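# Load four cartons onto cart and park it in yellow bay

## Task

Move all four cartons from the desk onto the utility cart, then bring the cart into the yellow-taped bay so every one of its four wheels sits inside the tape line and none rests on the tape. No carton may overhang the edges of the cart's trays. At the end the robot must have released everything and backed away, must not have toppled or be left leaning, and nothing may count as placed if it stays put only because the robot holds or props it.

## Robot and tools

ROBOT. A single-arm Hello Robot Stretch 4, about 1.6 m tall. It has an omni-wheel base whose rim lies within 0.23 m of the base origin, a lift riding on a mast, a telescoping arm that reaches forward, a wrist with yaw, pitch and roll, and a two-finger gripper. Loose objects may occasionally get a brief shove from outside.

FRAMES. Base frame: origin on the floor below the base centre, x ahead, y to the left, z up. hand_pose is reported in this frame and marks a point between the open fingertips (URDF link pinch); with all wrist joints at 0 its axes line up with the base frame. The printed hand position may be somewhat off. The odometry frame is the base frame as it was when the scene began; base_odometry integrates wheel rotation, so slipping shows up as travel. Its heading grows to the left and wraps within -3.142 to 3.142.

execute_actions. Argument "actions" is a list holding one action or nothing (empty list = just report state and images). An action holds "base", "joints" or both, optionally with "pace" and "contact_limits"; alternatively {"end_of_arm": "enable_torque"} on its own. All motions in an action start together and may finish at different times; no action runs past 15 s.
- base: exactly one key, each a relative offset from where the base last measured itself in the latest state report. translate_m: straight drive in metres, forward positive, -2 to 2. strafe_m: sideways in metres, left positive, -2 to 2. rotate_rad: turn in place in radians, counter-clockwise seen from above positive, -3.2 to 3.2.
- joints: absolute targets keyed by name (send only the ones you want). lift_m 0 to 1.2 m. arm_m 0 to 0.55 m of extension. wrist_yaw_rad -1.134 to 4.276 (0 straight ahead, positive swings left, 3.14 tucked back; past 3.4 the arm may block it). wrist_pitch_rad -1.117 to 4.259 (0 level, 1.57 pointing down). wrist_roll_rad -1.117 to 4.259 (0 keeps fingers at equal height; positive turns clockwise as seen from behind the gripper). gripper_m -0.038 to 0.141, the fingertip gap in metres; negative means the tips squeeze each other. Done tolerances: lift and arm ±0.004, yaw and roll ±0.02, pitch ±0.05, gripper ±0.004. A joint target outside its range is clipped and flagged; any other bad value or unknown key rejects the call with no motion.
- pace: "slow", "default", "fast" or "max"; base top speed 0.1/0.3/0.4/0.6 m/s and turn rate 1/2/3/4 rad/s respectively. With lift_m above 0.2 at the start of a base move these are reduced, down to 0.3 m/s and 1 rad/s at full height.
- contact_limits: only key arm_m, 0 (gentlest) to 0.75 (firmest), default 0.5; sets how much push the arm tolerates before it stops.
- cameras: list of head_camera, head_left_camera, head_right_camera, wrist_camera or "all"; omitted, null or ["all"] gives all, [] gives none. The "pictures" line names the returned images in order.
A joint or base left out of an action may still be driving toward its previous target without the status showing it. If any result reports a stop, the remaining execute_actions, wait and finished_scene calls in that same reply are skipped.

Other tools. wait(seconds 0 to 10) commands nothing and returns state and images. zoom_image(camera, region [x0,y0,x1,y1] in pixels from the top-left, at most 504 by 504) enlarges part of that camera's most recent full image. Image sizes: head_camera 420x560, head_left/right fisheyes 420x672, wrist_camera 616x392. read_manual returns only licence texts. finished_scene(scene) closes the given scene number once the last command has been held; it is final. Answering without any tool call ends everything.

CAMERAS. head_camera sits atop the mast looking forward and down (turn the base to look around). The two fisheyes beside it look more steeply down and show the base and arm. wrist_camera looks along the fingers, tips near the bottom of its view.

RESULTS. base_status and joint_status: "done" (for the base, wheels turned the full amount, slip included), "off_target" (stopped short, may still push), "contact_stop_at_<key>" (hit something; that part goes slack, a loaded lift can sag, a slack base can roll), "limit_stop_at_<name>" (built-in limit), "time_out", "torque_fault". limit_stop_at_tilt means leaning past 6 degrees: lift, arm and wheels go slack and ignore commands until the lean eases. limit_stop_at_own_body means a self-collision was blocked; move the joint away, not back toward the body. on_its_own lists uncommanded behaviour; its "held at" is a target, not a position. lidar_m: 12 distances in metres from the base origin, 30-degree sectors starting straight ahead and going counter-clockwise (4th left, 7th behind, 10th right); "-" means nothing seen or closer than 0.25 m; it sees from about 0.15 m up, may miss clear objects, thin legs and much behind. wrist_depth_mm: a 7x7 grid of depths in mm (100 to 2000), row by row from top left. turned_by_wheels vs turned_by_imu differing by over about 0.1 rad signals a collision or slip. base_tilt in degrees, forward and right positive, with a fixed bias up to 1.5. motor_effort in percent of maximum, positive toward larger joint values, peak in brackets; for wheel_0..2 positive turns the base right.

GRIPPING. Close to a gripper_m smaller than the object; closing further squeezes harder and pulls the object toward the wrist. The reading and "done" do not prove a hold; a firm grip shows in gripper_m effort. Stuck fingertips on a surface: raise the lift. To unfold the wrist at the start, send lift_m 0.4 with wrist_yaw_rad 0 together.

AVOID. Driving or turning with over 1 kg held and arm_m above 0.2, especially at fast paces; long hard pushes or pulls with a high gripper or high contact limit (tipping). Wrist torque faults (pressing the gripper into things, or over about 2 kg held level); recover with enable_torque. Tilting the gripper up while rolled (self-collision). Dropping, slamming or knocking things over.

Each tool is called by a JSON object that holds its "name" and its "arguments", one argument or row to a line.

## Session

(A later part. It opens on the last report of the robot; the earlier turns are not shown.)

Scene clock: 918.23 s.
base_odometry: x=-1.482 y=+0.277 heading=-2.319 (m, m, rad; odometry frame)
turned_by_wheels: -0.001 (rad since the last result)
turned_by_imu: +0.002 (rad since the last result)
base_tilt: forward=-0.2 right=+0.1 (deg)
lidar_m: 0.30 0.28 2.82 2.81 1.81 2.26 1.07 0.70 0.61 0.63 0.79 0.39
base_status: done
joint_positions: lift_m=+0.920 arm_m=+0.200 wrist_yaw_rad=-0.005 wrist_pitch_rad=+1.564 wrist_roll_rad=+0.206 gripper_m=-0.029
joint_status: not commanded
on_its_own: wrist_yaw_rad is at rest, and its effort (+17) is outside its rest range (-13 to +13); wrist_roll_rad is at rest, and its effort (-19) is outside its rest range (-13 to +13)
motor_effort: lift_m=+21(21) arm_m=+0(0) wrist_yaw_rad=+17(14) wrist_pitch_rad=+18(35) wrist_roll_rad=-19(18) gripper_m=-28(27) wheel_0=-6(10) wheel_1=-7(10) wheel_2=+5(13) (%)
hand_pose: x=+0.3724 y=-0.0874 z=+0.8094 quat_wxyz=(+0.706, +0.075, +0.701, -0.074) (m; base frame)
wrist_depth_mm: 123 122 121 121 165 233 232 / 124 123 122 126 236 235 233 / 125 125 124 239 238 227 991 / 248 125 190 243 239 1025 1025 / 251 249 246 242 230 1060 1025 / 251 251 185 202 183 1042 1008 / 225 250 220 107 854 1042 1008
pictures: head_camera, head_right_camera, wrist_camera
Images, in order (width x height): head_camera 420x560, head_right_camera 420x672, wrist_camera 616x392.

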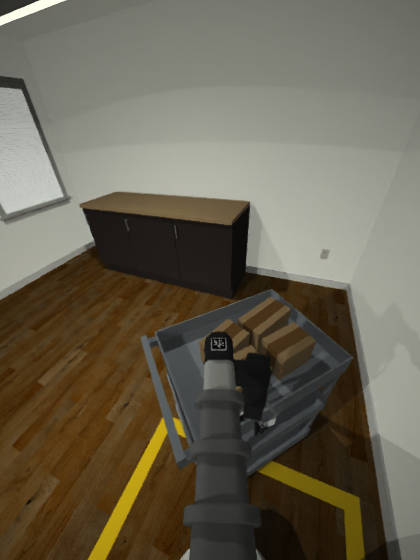

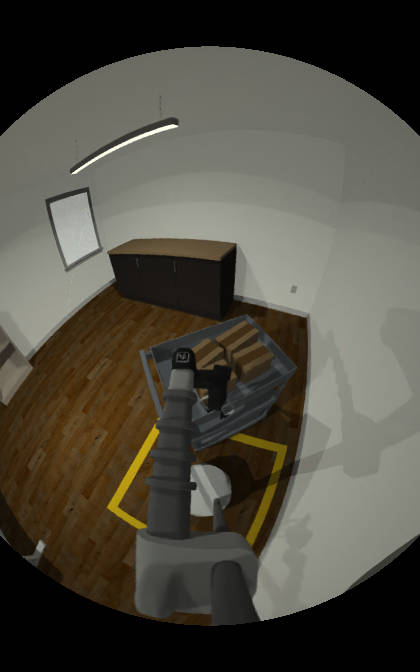

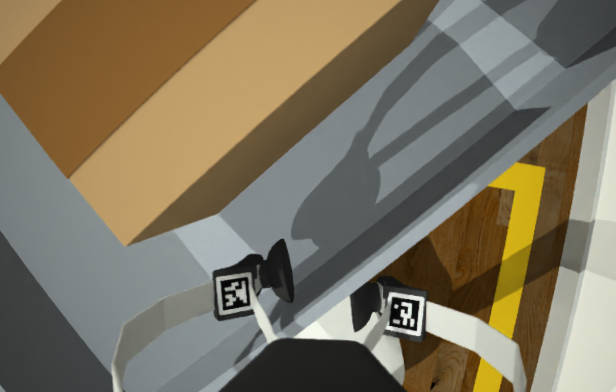

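{"name": "execute_actions", "arguments": {
  "actions": [
    {"base":{"translate_m":-0.4},"pace":"slow"}
  ],
  "cameras": ["head_right_camera","head_camera"]
}}

Scene clock: 929.10 s.
base_odometry: x=-1.210 y=+0.570 heading=-2.320 (m, m, rad; odometry frame)
turned_by_wheels: -0.001 (rad since the last result)
turned_by_imu: +0.002 (rad since the last result)
base_tilt: forward=-0.2 right=+0.0 (deg)
lidar_m: 0.29 0.31 2.92 2.12 1.60 1.98 0.79 0.54 0.47 0.48 0.61 0.38
base_status: done
joint_positions: lift_m=+0.920 arm_m=+0.200 wrist_yaw_rad=-0.007 wrist_pitch_rad=+1.566 wrist_roll_rad=+0.207 gripper_m=-0.029
joint_status: not commanded
on_its_own: wrist_yaw_rad is at rest, and its effort (+22) is outside its rest range (-13 to +13); wrist_roll_rad is at rest, and its effort (-20) is outside its rest range (-13 to +13)
motor_effort: lift_m=+21(21) arm_m=+0(0) wrist_yaw_rad=+22(21) wrist_pitch_rad=+13(34) wrist_roll_rad=-20(20) gripper_m=-30(29) wheel_0=-8(9) wheel_1=-4(10) wheel_2=+2(10) (%)
hand_pose: x=+0.3717 y=-0.0874 z=+0.8094 quat_wxyz=(+0.705, +0.075, +0.701, -0.075) (m; base frame)
wrist_depth_mm: 123 122 121 120 120 233 231 / 124 123 122 121 227 236 233 / 247 124 123 211 238 236 216 / 248 126 208 243 239 198 831 / 250 248 245 243 201 1025 842 / 238 250 186 197 185 1025 842 / 218 245 191 107 854 544 798
pictures: head_camera, head_right_camera
Images, in order (width x height): head_camera 420x560, head_right_camera 420x672.

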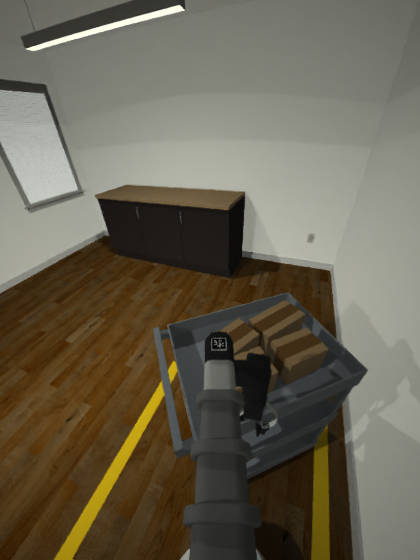

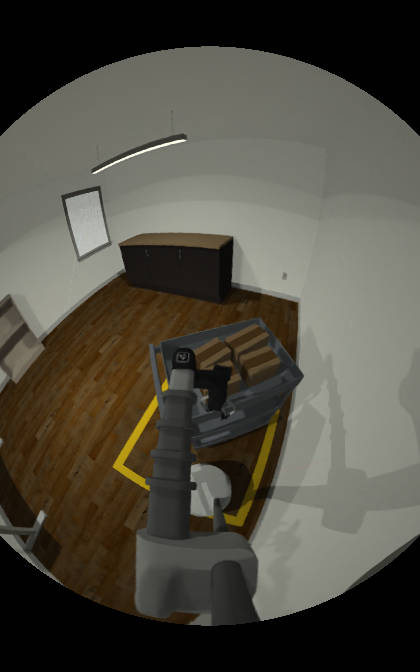

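{"name": "execute_actions", "arguments": {
  "actions": [
    {"joints":{"gripper_m":0.1}}
  ],
  "cameras": []
}}

{"name": "execute_actions", "arguments": {
  "actions": [
    {"joints":{"lift_m":1.2,"wrist_roll_rad":0,"arm_m":0.3}}
  ],
  "cameras": ["wrist_camera","head_right_camera"]
}}

Scene clock: 935.47 s.
base_odometry: x=-1.210 y=+0.570 heading=-2.319 (m, m, rad; odometry frame)
turned_by_wheels: +0.000 (rad since the last result)
turned_by_imu: +0.002 (rad since the last result)
base_tilt: forward=-0.2 right=+0.2 (deg)
lidar_m: 0.29 0.32 2.93 2.12 1.60 1.97 0.78 0.53 0.48 0.48 0.60 0.39
base_status: not commanded
joint_positions: lift_m=+0.920 arm_m=+0.200 wrist_yaw_rad=+0.000 wrist_pitch_rad=+1.570 wrist_roll_rad=+0.201 gripper_m=+0.100
joint_status: all done
motor_effort: lift_m=+13(21) arm_m=+0(0) wrist_yaw_rad=+2(21) wrist_pitch_rad=+1(13) wrist_roll_rad=-2(20) gripper_m=-2(28) wheel_0=-6(7) wheel_1=-3(4) wheel_2=+2(2) (%)
hand_pose: x=+0.3712 y=-0.0874 z=+0.8101 quat_wxyz=(+0.704, +0.071, +0.703, -0.071) (m; base frame)
wrist_depth_mm: 126 125 124 124 123 236 235 / 126 126 125 124 198 237 236 / 247 127 126 196 241 240 229 / 251 128 200 245 241 202 842 / 252 251 247 247 199 1042 831 / 240 252 204 185 198 991 831 / 220 249 193 107 1078 960 798
pictures: none
No camera images: the call's "cameras" was empty. Leave "cameras" out to get every camera's image.

Scene clock: 937.67 s.
base_odometry: x=-1.210 y=+0.570 heading=-2.320 (m, m, rad; odometry frame)
turned_by_wheels: +0.000 (rad since the last result)
turned_by_imu: +0.001 (rad since the last result)
base_tilt: forward=-0.1 right=+0.0 (deg)
lidar_m: 0.38 0.50 2.94 2.13 1.58 1.98 0.81 0.53 0.47 0.49 0.61 0.52
base_status: not commanded
joint_positions: lift_m=+1.198 arm_m=+0.299 wrist_yaw_rad=+0.000 wrist_pitch_rad=+1.570 wrist_roll_rad=+0.000 gripper_m=+0.100
joint_status: all done
joint sent to its limit — the command would take lift_m past its upper limit, so that joint was sent only as far as its limit.
motor_effort: lift_m=+22(27) arm_m=+5(11) wrist_yaw_rad=+2(39) wrist_pitch_rad=+0(63) wrist_roll_rad=-3(18) gripper_m=-1(4) wheel_0=-3(6) wheel_1=-1(3) wheel_2=-4(6) (%)
hand_pose: x=+0.4702 y=-0.0874 z=+1.0880 quat_wxyz=(+0.707, +0.000, +0.707, +0.000) (m; base frame)
wrist_depth_mm: 1366 521 517 399 399 389 500 / 1397 508 521 397 397 508 504 / 1336 488 525 404 521 512 1078 / 1397 1366 530 525 1281 1281 1008 / 1366 1366 512 1336 1336 1229 904 / 1397 1397 1138 1118 1336 1025 842 / 1397 1366 1366 107 1366 960 798
pictures: head_right_camera, wrist_camera
Images, in order (width x height): head_right_camera 420x672, wrist_camera 616x392.

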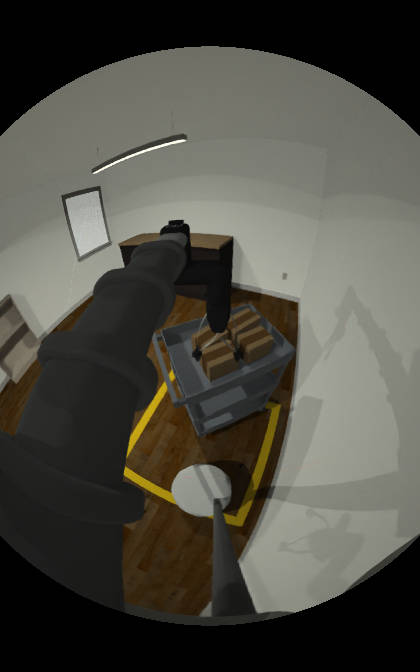

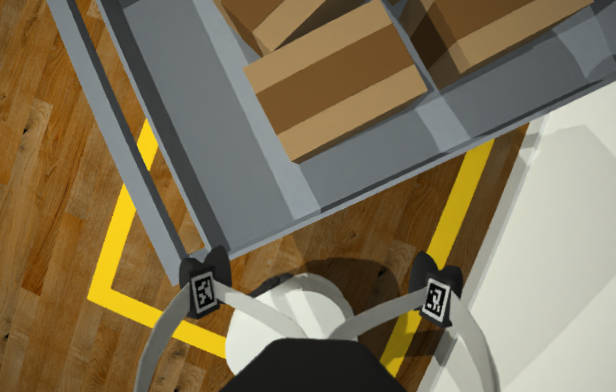

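{"name": "execute_actions", "arguments": {
  "actions": [
    {"base":{"strafe_m":0.9},"joints":{"arm_m":0.0}}
  ],
  "cameras": []
}}

{"name": "execute_actions", "arguments": {
  "actions": [
    {"base":{"translate_m":0.6}}
  ],
  "cameras": []
}}

{"name": "execute_actions", "arguments": {
  "actions": [
    {"base":{"rotate_rad":-1.4}}
  ],
  "cameras": ["head_camera","head_right_camera"]
}}

Scene clock: 951.60 s.
base_odometry: x=-0.551 y=-0.042 heading=-2.320 (m, m, rad; odometry frame)
turned_by_wheels: +0.000 (rad since the last result)
turned_by_imu: +0.003 (rad since the last result)
base_tilt: forward=-0.1 right=+0.1 (deg)
lidar_m: 2.47 2.64 2.08 1.54 0.96 0.91 1.66 1.44 1.31 1.35 0.88 0.94
base_status: done
joint_positions: lift_m=+1.198 arm_m=+0.001 wrist_yaw_rad=+0.000 wrist_pitch_rad=+1.570 wrist_roll_rad=+0.000 gripper_m=+0.100
joint_status: all done
motor_effort: lift_m=+20(21) arm_m=-5(5) wrist_yaw_rad=+2(1) wrist_pitch_rad=+0(0) wrist_roll_rad=-3(3) gripper_m=-2(3) wheel_0=-1(10) wheel_1=+2(13) wheel_2=+0(4) (%)
hand_pose: x=+0.1720 y=-0.0874 z=+1.0881 quat_wxyz=(+0.707, +0.000, +0.707, +0.000) (m; base frame)
wrist_depth_mm: 1397 1336 1308 1308 1308 1255 1138 / 1336 1336 1308 1336 1308 1281 1138 / 1366 1336 1336 1308 1336 1336 1336 / 1397 1336 1397 1138 1308 1308 1336 / 1397 1336 1138 1138 1366 1308 1366 / 1397 1397 1138 1118 1308 1336 1336 / 1430 1397 1397 107 1336 1336 1336
pictures: none
No camera images: the call's "cameras" was empty. Leave "cameras" out to get every camera's image.

Scene clock: 955.07 s.
base_odometry: x=-0.959 y=-0.482 heading=-2.319 (m, m, rad; odometry frame)
turned_by_wheels: +0.000 (rad since the last result)
turned_by_imu: +0.000 (rad since the last result)
base_tilt: forward=-0.1 right=+0.0 (deg)
lidar_m: 1.91 2.37 1.88 1.90 1.58 1.43 2.22 1.72 1.55 0.63 0.62 1.87
base_status: done
joint_positions: lift_m=+1.198 arm_m=+0.001 wrist_yaw_rad=+0.000 wrist_pitch_rad=+1.570 wrist_roll_rad=+0.000 gripper_m=+0.100
joint_status: not commanded
motor_effort: lift_m=+20(20) arm_m=-4(4) wrist_yaw_rad=+2(2) wrist_pitch_rad=+0(0) wrist_roll_rad=-2(3) gripper_m=-3(2) wheel_0=+2(9) wheel_1=+3(5) wheel_2=-3(13) (%)
hand_pose: x=+0.1720 y=-0.0874 z=+1.0881 quat_wxyz=(+0.707, +0.000, +0.707, +0.000) (m; base frame)
wrist_depth_mm: 1366 1336 1308 1308 1281 1308 1281 / 1366 1336 1336 1308 1336 1281 1281 / 1336 1336 1336 1308 1308 1308 1308 / 1336 1336 1366 1138 1336 1281 1160 / 1430 1336 1118 1182 1336 1308 1160 / 1430 1366 1138 1138 1397 1336 1336 / 1430 1366 1397 107 1397 1366 1308
pictures: none
No camera images: the call's "cameras" was empty. Leave "cameras" out to get every camera's image.

Scene clock: 957.73 s.
base_odometry: x=-0.959 y=-0.482 heading=+2.565 (m, m, rad; odometry frame)
turned_by_wheels: -1.399 (rad since the last result)
turned_by_imu: -1.438 (rad since the last result)
base_tilt: forward=-0.2 right=+0.1 (deg)
lidar_m: 0.66 2.19 1.91 1.99 2.30 1.89 1.98 1.49 1.41 2.13 1.59 0.75
base_status: done
joint_positions: lift_m=+1.198 arm_m=+0.001 wrist_yaw_rad=+0.000 wrist_pitch_rad=+1.570 wrist_roll_rad=+0.000 gripper_m=+0.100
joint_status: not commanded
motor_effort: lift_m=+21(20) arm_m=-5(5) wrist_yaw_rad=+2(2) wrist_pitch_rad=+0(0) wrist_roll_rad=-2(2) gripper_m=-1(2) wheel_0=+3(8) wheel_1=+3(11) wheel_2=+3(7) (%)
hand_pose: x=+0.1720 y=-0.0874 z=+1.0881 quat_wxyz=(+0.707, +0.000, +0.707, +0.000) (m; base frame)
wrist_depth_mm: 1336 1336 1308 1308 1255 1281 1281 / 1366 1308 1336 1308 1366 1281 1281 / 1397 1308 1308 1336 1366 1281 1308 / 1336 1366 1336 1118 1308 1336 1336 / 1397 1430 1138 1118 1336 1308 1308 / 1430 1366 1138 1138 1308 1308 1308 / 1397 1397 1430 107 1366 1336 1308
pictures: head_camera, head_right_camera
Images, in order (width x height): head_camera 420x560, head_right_camera 420x672.

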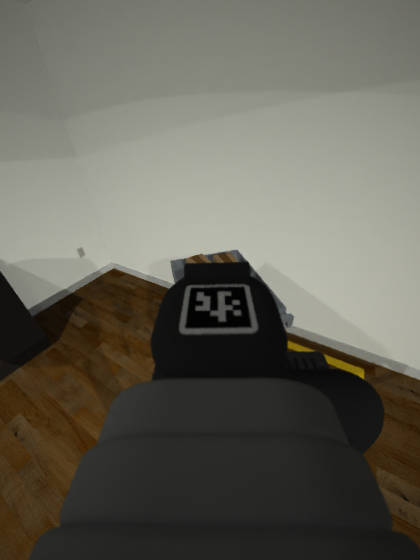

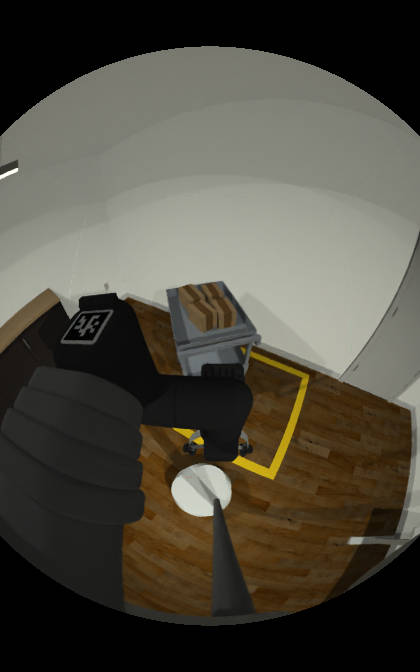

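{"name": "execute_actions", "arguments": {
  "actions": [
    {"joints":{"wrist_pitch_rad":0.75}}
  ],
  "cameras": ["wrist_camera"]
}}

Scene clock: 962.70 s.
base_odometry: x=-0.959 y=-0.482 heading=+2.565 (m, m, rad; odometry frame)
turned_by_wheels: +0.000 (rad since the last result)
turned_by_imu: +0.001 (rad since the last result)
base_tilt: forward=-0.2 right=+0.0 (deg)
lidar_m: 0.66 2.20 1.91 1.99 2.29 1.89 1.98 1.50 1.41 2.16 1.61 0.73
base_status: not commanded
joint_positions: lift_m=+1.198 arm_m=+0.001 wrist_yaw_rad=+0.000 wrist_pitch_rad=+0.752 wrist_roll_rad=+0.000 gripper_m=+0.100
joint_status: all done
motor_effort: lift_m=+21(20) arm_m=-5(5) wrist_yaw_rad=+2(2) wrist_pitch_rad=-5(9) wrist_roll_rad=-2(2) gripper_m=-1(3) wheel_0=+3(3) wheel_1=+3(3) wheel_2=+3(3) (%)
hand_pose: x=+0.3824 y=-0.0874 z=+1.1795 quat_wxyz=(+0.930, +0.000, +0.367, +0.000) (m; base frame)
wrist_depth_mm: - - 1808 1499 1366 1205 1078 / - - 1042 904 1499 1308 1160 / - - 960 820 891 1430 1281 / - 1983 842 750 759 1618 1430 / 1756 1756 676 1098 1098 1708 1618 / 1537 1576 878 1042 1118 1464 1464 / 1397 1366 1397 107 1366 1336 1366
pictures: wrist_camera
Images, in order (width x height): wrist_camera 616x392.

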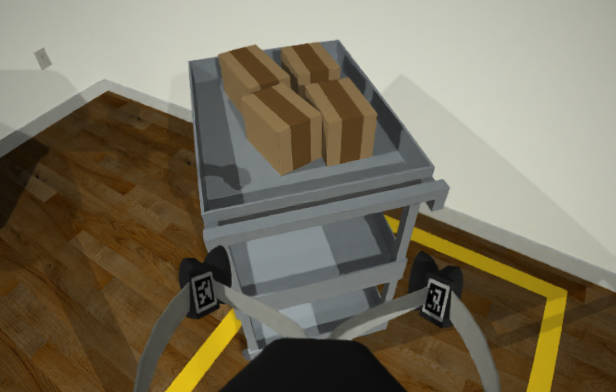

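{"name": "execute_actions", "arguments": {
  "actions": [
    {"joints":{"wrist_pitch_rad":1.57,"wrist_roll_rad":1.57,"arm_m":0.45}}
  ],
  "cameras": ["wrist_camera"]
}}

Scene clock: 971.73 s.
base_odometry: x=-0.959 y=-0.482 heading=+2.565 (m, m, rad; odometry frame)
turned_by_wheels: +0.000 (rad since the last result)
turned_by_imu: +0.002 (rad since the last result)
base_tilt: forward=+0.0 right=+0.0 (deg)
lidar_m: 0.63 2.20 1.91 2.00 2.31 1.87 2.00 1.48 1.41 2.13 1.60 0.77
base_status: not commanded
joint_positions: lift_m=+1.198 arm_m=+0.449 wrist_yaw_rad=+0.000 wrist_pitch_rad=+1.570 wrist_roll_rad=+1.570 gripper_m=+0.100
joint_status: all done
motor_effort: lift_m=+20(21) arm_m=+5(4) wrist_yaw_rad=+1(2) wrist_pitch_rad=+1(4) wrist_roll_rad=+0(5) gripper_m=-3(1) wheel_0=+3(3) wheel_1=+3(3) wheel_2=+3(3) (%)
hand_pose: x=+0.6203 y=-0.0874 z=+1.0881 quat_wxyz=(+0.501, +0.500, +0.500, -0.499) (m; base frame)
wrist_depth_mm: 1160 1308 1308 1308 1281 1336 1336 / 521 512 1336 1281 1336 1336 1281 / 473 521 809 1366 1336 1308 1308 / 421 535 521 1366 1336 1098 1118 / 424 535 455 1336 1308 1138 1098 / 418 535 455 1336 1366 1336 1336 / 535 539 535 107 1366 1308 1336
pictures: wrist_camera
Images, in order (width x height): wrist_camera 616x392.

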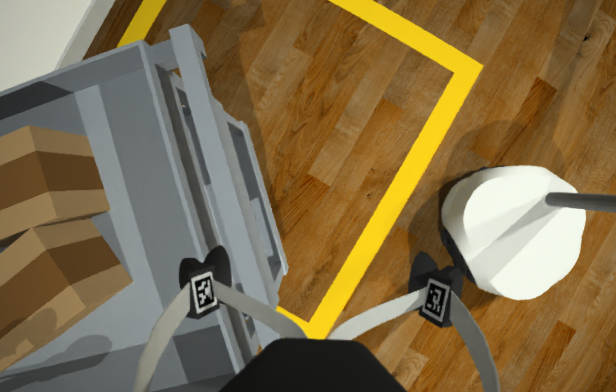

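{"name": "execute_actions", "arguments": {
  "actions": [
    {"joints":{"arm_m":0.53,"wrist_roll_rad":1.37,"lift_m":1.03}}
  ],
  "cameras": ["wrist_camera"]
}}

Scene clock: 981.37 s.
base_odometry: x=-0.959 y=-0.482 heading=+2.565 (m, m, rad; odometry frame)
turned_by_wheels: +0.000 (rad since the last result)
turned_by_imu: +0.002 (rad since the last result)
base_tilt: forward=-0.1 right=+0.1 (deg)
lidar_m: 0.63 2.18 1.87 1.98 2.31 1.87 1.99 1.50 1.42 2.13 1.61 0.74
base_status: not commanded
joint_positions: lift_m=+1.030 arm_m=+0.529 wrist_yaw_rad=+0.000 wrist_pitch_rad=+1.570 wrist_roll_rad=+1.370 gripper_m=+0.100
joint_status: all done
motor_effort: lift_m=+14(20) arm_m=+5(6) wrist_yaw_rad=+1(1) wrist_pitch_rad=+1(1) wrist_roll_rad=-2(1) gripper_m=-1(1) wheel_0=+3(4) wheel_1=+3(3) wheel_2=+3(4) (%)
hand_pose: x=+0.7003 y=-0.0874 z=+0.9201 quat_wxyz=(+0.548, +0.448, +0.547, -0.447) (m; base frame)
wrist_depth_mm: 351 349 351 1138 1138 1098 1138 / 296 351 353 1118 1160 1138 1118 / 290 355 355 1160 1182 1138 1138 / 315 359 355 676 1160 1160 1118 / 300 357 338 691 1160 1060 931 / 279 362 289 597 1182 946 960 / 366 364 364 107 1138 1160 946
pictures: wrist_camera
Images, in order (width x height): wrist_camera 616x392.

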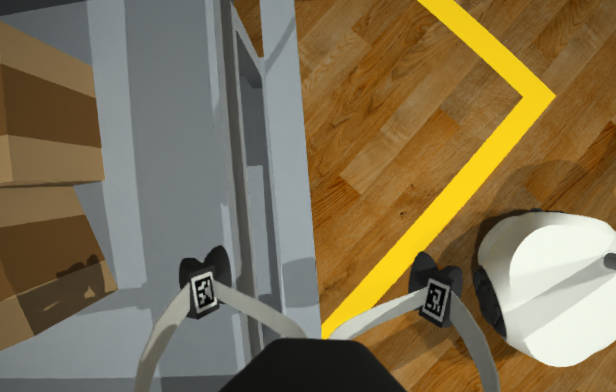

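{"name": "execute_actions", "arguments": {
  "actions": [
    {"joints":{"arm_m":0.545,"lift_m":0.93}}
  ],
  "cameras": ["wrist_camera"]
}}

Scene clock: 987.27 s.
base_odometry: x=-0.959 y=-0.482 heading=+2.564 (m, m, rad; odometry frame)
turned_by_wheels: +0.000 (rad since the last result)
turned_by_imu: +0.001 (rad since the last result)
base_tilt: forward=-0.1 right=+0.0 (deg)
lidar_m: 0.64 2.20 1.88 2.00 2.30 1.89 1.99 1.48 1.42 2.14 1.60 0.75
base_status: not commanded
joint_positions: lift_m=+0.930 arm_m=+0.544 wrist_yaw_rad=+0.001 wrist_pitch_rad=+1.565 wrist_roll_rad=+1.370 gripper_m=+0.100
joint_status: all done
motor_effort: lift_m=+12(14) arm_m=+4(6) wrist_yaw_rad=-2(3) wrist_pitch_rad=+13(14) wrist_roll_rad=-2(2) gripper_m=-3(3) wheel_0=+3(3) wheel_1=+3(3) wheel_2=+2(3) (%)
hand_pose: x=+0.7169 y=-0.0874 z=+0.8202 quat_wxyz=(+0.549, +0.448, +0.546, -0.446) (m; base frame)
wrist_depth_mm: 255 254 252 182 1042 1025 1008 / 257 255 255 183 1042 1042 1025 / 257 257 255 183 1042 1042 1042 / 259 258 257 185 1060 1042 1042 / 260 259 236 186 1060 1078 842 / 254 262 195 187 1078 960 831 / 266 264 260 107 1060 1060 866
pictures: wrist_camera
Images, in order (width x height): wrist_camera 616x392.

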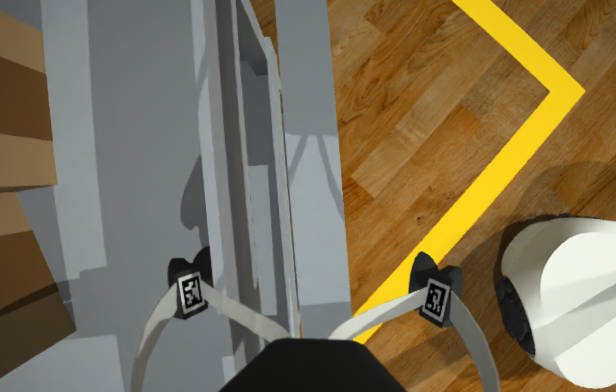

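{"name": "execute_actions", "arguments": {
  "actions": [
    {"joints":{"gripper_m":-0.03}}
  ],
  "cameras": []
}}

{"name": "execute_actions", "arguments": {
  "actions": [
    {"base":{"strafe_m":-0.25},"pace":"slow"}
  ],
  "cameras": ["wrist_camera"]
}}

Scene clock: 992.90 s.
base_odometry: x=-0.959 y=-0.482 heading=+2.564 (m, m, rad; odometry frame)
turned_by_wheels: +0.000 (rad since the last result)
turned_by_imu: +0.001 (rad since the last result)
base_tilt: forward=+0.0 right=+0.0 (deg)
lidar_m: 0.61 2.18 1.88 1.96 2.30 1.90 1.97 1.49 1.42 2.11 1.59 0.72
base_status: not commanded
joint_positions: lift_m=+0.929 arm_m=+0.545 wrist_yaw_rad=+0.003 wrist_pitch_rad=+1.564 wrist_roll_rad=+1.368 gripper_m=-0.029
joint_status: all done
motor_effort: lift_m=+34(34) arm_m=+1(4) wrist_yaw_rad=-8(17) wrist_pitch_rad=+17(47) wrist_roll_rad=+3(3) gripper_m=-40(38) wheel_0=+1(3) wheel_1=+2(3) wheel_2=+2(2) (%)
hand_pose: x=+0.7180 y=-0.0874 z=+0.8184 quat_wxyz=(+0.550, +0.448, +0.547, -0.445) (m; base frame)
wrist_depth_mm: 235 234 233 466 1025 1025 1025 / 236 235 234 508 1025 1008 1025 / 236 238 236 559 1025 1008 1025 / 240 238 238 559 1042 1025 1042 / 241 240 239 500 1060 1060 842 / 234 243 177 574 173 904 831 / 244 246 243 107 1060 1060 854
pictures: none
No camera images: the call's "cameras" was empty. Leave "cameras" out to get every camera's image.

Scene clock: 997.10 s.
base_odometry: x=-0.823 y=-0.272 heading=+2.565 (m, m, rad; odometry frame)
turned_by_wheels: +0.001 (rad since the last result)
turned_by_imu: +0.008 (rad since the last result)
base_tilt: forward=-0.1 right=+0.1 (deg)
lidar_m: 0.62 2.04 2.10 2.22 2.41 2.00 1.73 1.25 1.20 1.92 1.48 0.72
base_status: done
joint_positions: lift_m=+0.929 arm_m=+0.545 wrist_yaw_rad=+0.001 wrist_pitch_rad=+1.564 wrist_roll_rad=+1.370 gripper_m=-0.029
joint_status: not commanded
motor_effort: lift_m=+34(34) arm_m=+0(1) wrist_yaw_rad=+0(52) wrist_pitch_rad=+17(18) wrist_roll_rad=-3(46) gripper_m=-40(39) wheel_0=+3(15) wheel_1=+2(7) wheel_2=+2(6) (%)
hand_pose: x=+0.7178 y=-0.0874 z=+0.8184 quat_wxyz=(+0.549, +0.449, +0.546, -0.446) (m; base frame)
wrist_depth_mm: 235 236 236 466 1025 1008 1025 / 236 237 236 508 1025 1025 1025 / 238 239 238 554 1025 1008 1025 / 240 240 238 569 1060 1025 1042 / 242 243 241 517 1042 1025 842 / 235 171 177 574 175 917 831 / 239 246 245 107 1060 1060 842
pictures: wrist_camera
Images, in order (width x height): wrist_camera 616x392.

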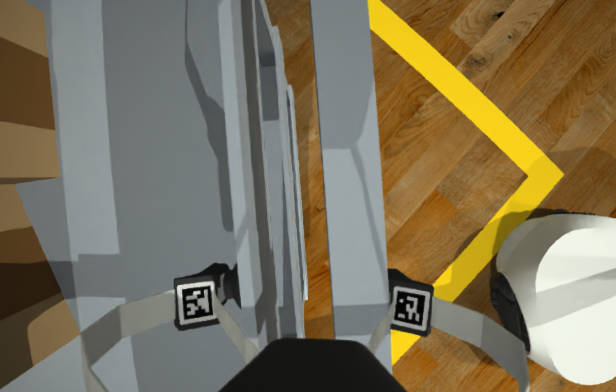

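{"name": "execute_actions", "arguments": {
  "actions": [
    {"base":{"translate_m":-0.3},"pace":"slow"}
  ],
  "cameras": ["wrist_camera"]
}}

Scene clock: 1009.00 s.
base_odometry: x=-0.572 y=-0.436 heading=+2.564 (m, m, rad; odometry frame)
turned_by_wheels: -0.001 (rad since the last result)
turned_by_imu: -0.177 (rad since the last result)
base_tilt: forward=+0.1 right=+0.2 (deg)
lidar_m: 0.64 2.06 2.18 2.21 2.30 1.74 1.75 1.27 1.12 1.14 1.85 0.70
base_status: done
joint_positions: lift_m=+0.929 arm_m=+0.545 wrist_yaw_rad=-0.005 wrist_pitch_rad=+1.559 wrist_roll_rad=+1.376 gripper_m=-0.029
joint_status: not commanded
on_its_own: wrist_yaw_rad is at rest, and its effort (+16) is outside its rest range (-13 to +13); wrist_pitch_rad is at rest, and its effort (+33) is outside its rest range (-23 to +23); wrist_roll_rad is at rest, and its effort (-20) is outside its rest range (-13 to +13)
motor_effort: lift_m=+34(34) arm_m=+1(1) wrist_yaw_rad=+16(25) wrist_pitch_rad=+33(36) wrist_roll_rad=-20(20) gripper_m=-38(38) wheel_0=-9(10) wheel_1=-8(9) wheel_2=+3(19) (%)
hand_pose: x=+0.7189 y=-0.0874 z=+0.8184 quat_wxyz=(+0.548, +0.453, +0.542, -0.448) (m; base frame)
wrist_depth_mm: 217 238 238 496 167 1008 1008 / 220 240 238 559 168 1025 1008 / 243 241 240 569 169 1060 1025 / 246 244 243 574 1042 1042 1042 / 245 245 208 569 1042 1060 809 / 248 170 178 574 177 1025 831 / 249 248 247 107 1042 1060 854
pictures: wrist_camera
Images, in order (width x height): wrist_camera 616x392.

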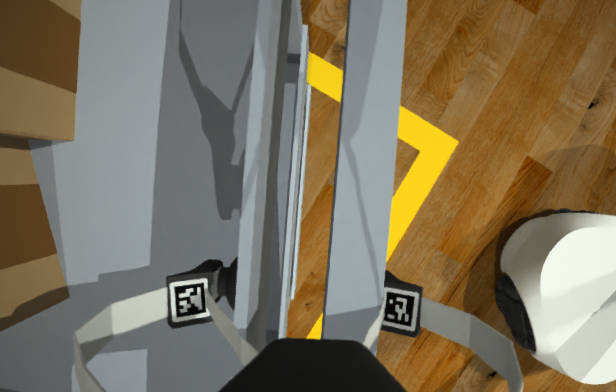

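{"name": "execute_actions", "arguments": {
  "actions": [
    {"joints":{"gripper_m":0.12}}
  ],
  "cameras": []
}}

{"name": "execute_actions", "arguments": {
  "actions": [
    {"joints":{"lift_m":1.2}}
  ],
  "cameras": []
}}

{"name": "execute_actions", "arguments": {
  "actions": [
    {"joints":{"arm_m":0.0,"wrist_roll_rad":0,"wrist_pitch_rad":0.75},"base":{"translate_m":-0.3}}
  ],
  "cameras": ["wrist_camera","head_camera"]
}}

Scene clock: 1021.67 s.
base_odometry: x=-0.571 y=-0.436 heading=+2.564 (m, m, rad; odometry frame)
turned_by_wheels: +0.001 (rad since the last result)
turned_by_imu: +0.003 (rad since the last result)
base_tilt: forward=-0.2 right=+0.1 (deg)
lidar_m: 0.64 2.09 2.19 2.19 2.28 1.74 1.76 1.27 1.13 1.15 1.85 0.70
base_status: not commanded
joint_positions: lift_m=+0.930 arm_m=+0.545 wrist_yaw_rad=+0.000 wrist_pitch_rad=+1.570 wrist_roll_rad=+1.370 gripper_m=+0.120
joint_status: all done
motor_effort: lift_m=+19(34) arm_m=+0(0) wrist_yaw_rad=+1(16) wrist_pitch_rad=+2(33) wrist_roll_rad=-3(20) gripper_m=+0(41) wheel_0=-4(9) wheel_1=-5(8) wheel_2=+3(3) (%)
hand_pose: x=+0.7162 y=-0.0874 z=+0.8196 quat_wxyz=(+0.548, +0.448, +0.547, -0.447) (m; base frame)
wrist_depth_mm: 213 252 249 496 179 1025 1042 / 217 252 251 569 180 1025 1008 / 248 255 252 569 181 1025 1025 / 256 255 253 580 1060 1042 1042 / 242 257 255 585 1078 1060 831 / 260 258 200 274 194 917 842 / 262 260 259 107 1078 1098 866
pictures: none
No camera images: the call's "cameras" was empty. Leave "cameras" out to get every camera's image.

Scene clock: 1023.83 s.
base_odometry: x=-0.571 y=-0.436 heading=+2.564 (m, m, rad; odometry frame)
turned_by_wheels: +0.000 (rad since the last result)
turned_by_imu: +0.001 (rad since the last result)
base_tilt: forward=-0.2 right=+0.0 (deg)
lidar_m: 0.65 2.08 2.19 2.21 2.30 1.73 1.75 1.26 1.14 1.14 1.85 0.69
base_status: not commanded
joint_positions: lift_m=+1.198 arm_m=+0.545 wrist_yaw_rad=+0.000 wrist_pitch_rad=+1.570 wrist_roll_rad=+1.370 gripper_m=+0.120
joint_status: all done
joint sent to its limit — the command would take lift_m past its upper limit, so that joint was sent only as far as its limit.
motor_effort: lift_m=+22(22) arm_m=+1(1) wrist_yaw_rad=+1(0) wrist_pitch_rad=+1(2) wrist_roll_rad=-3(2) gripper_m=-1(0) wheel_0=-5(4) wheel_1=-5(5) wheel_2=+3(3) (%)
hand_pose: x=+0.7162 y=-0.0874 z=+1.0880 quat_wxyz=(+0.548, +0.448, +0.547, -0.447) (m; base frame)
wrist_depth_mm: 521 508 521 466 1308 1308 1308 / 402 404 521 517 1336 1366 1308 / 466 407 525 517 1308 1308 1308 / 410 410 521 525 1336 1308 1308 / 410 410 530 525 1366 1098 1098 / 535 539 530 462 1336 1118 1098 / 931 500 525 107 1336 1366 1336
pictures: none
No camera images: the call's "cameras" was empty. Leave "cameras" out to get every camera's image.

Scene clock: 1026.47 s.
base_odometry: x=-0.320 y=-0.600 heading=+2.564 (m, m, rad; odometry frame)
turned_by_wheels: +0.000 (rad since the last result)
turned_by_imu: +0.001 (rad since the last result)
base_tilt: forward=-0.1 right=+0.0 (deg)
lidar_m: 0.97 2.41 2.29 2.33 1.98 1.46 1.46 1.14 1.02 1.05 2.18 1.04
base_status: done
joint_positions: lift_m=+1.198 arm_m=+0.001 wrist_yaw_rad=+0.000 wrist_pitch_rad=+0.752 wrist_roll_rad=+0.000 gripper_m=+0.120
joint_status: all done
motor_effort: lift_m=+21(21) arm_m=-5(4) wrist_yaw_rad=+2(0) wrist_pitch_rad=-4(6) wrist_roll_rad=-3(6) gripper_m=-2(1) wheel_0=-2(9) wheel_1=-2(8) wheel_2=+1(11) (%)
hand_pose: x=+0.3825 y=-0.0875 z=+1.1795 quat_wxyz=(+0.930, +0.000, +0.367, +0.000) (m; base frame)
wrist_depth_mm: - - - 1118 1661 1576 1499 / - - - 1060 1098 1708 1618 / - - - 1397 1397 1921 1756 / 1983 1921 1921 1281 1661 1921 1863 / 1756 1756 1756 1499 1618 1756 1661 / 1537 1499 1464 1499 1464 1430 1499 / 1397 1366 1430 107 1366 1336 1366
pictures: head_camera, wrist_camera
Images, in order (width x height): head_camera 420x560, wrist_camera 616x392.

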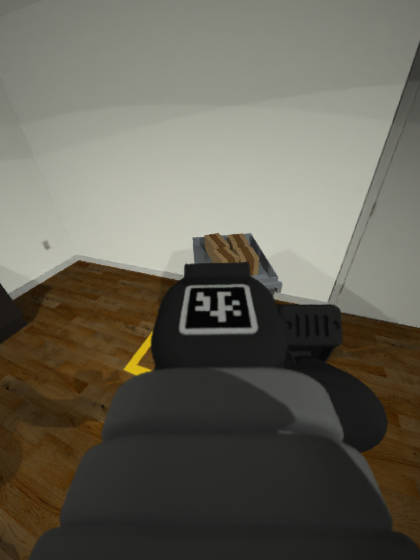

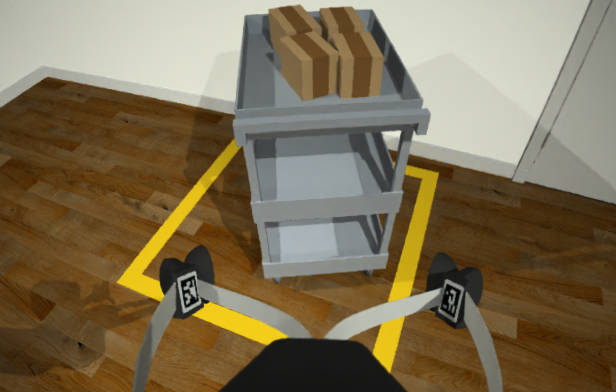

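{"name": "finished_scene", "arguments": {
  "scene": 1
}}

The scene is finished: the task was done.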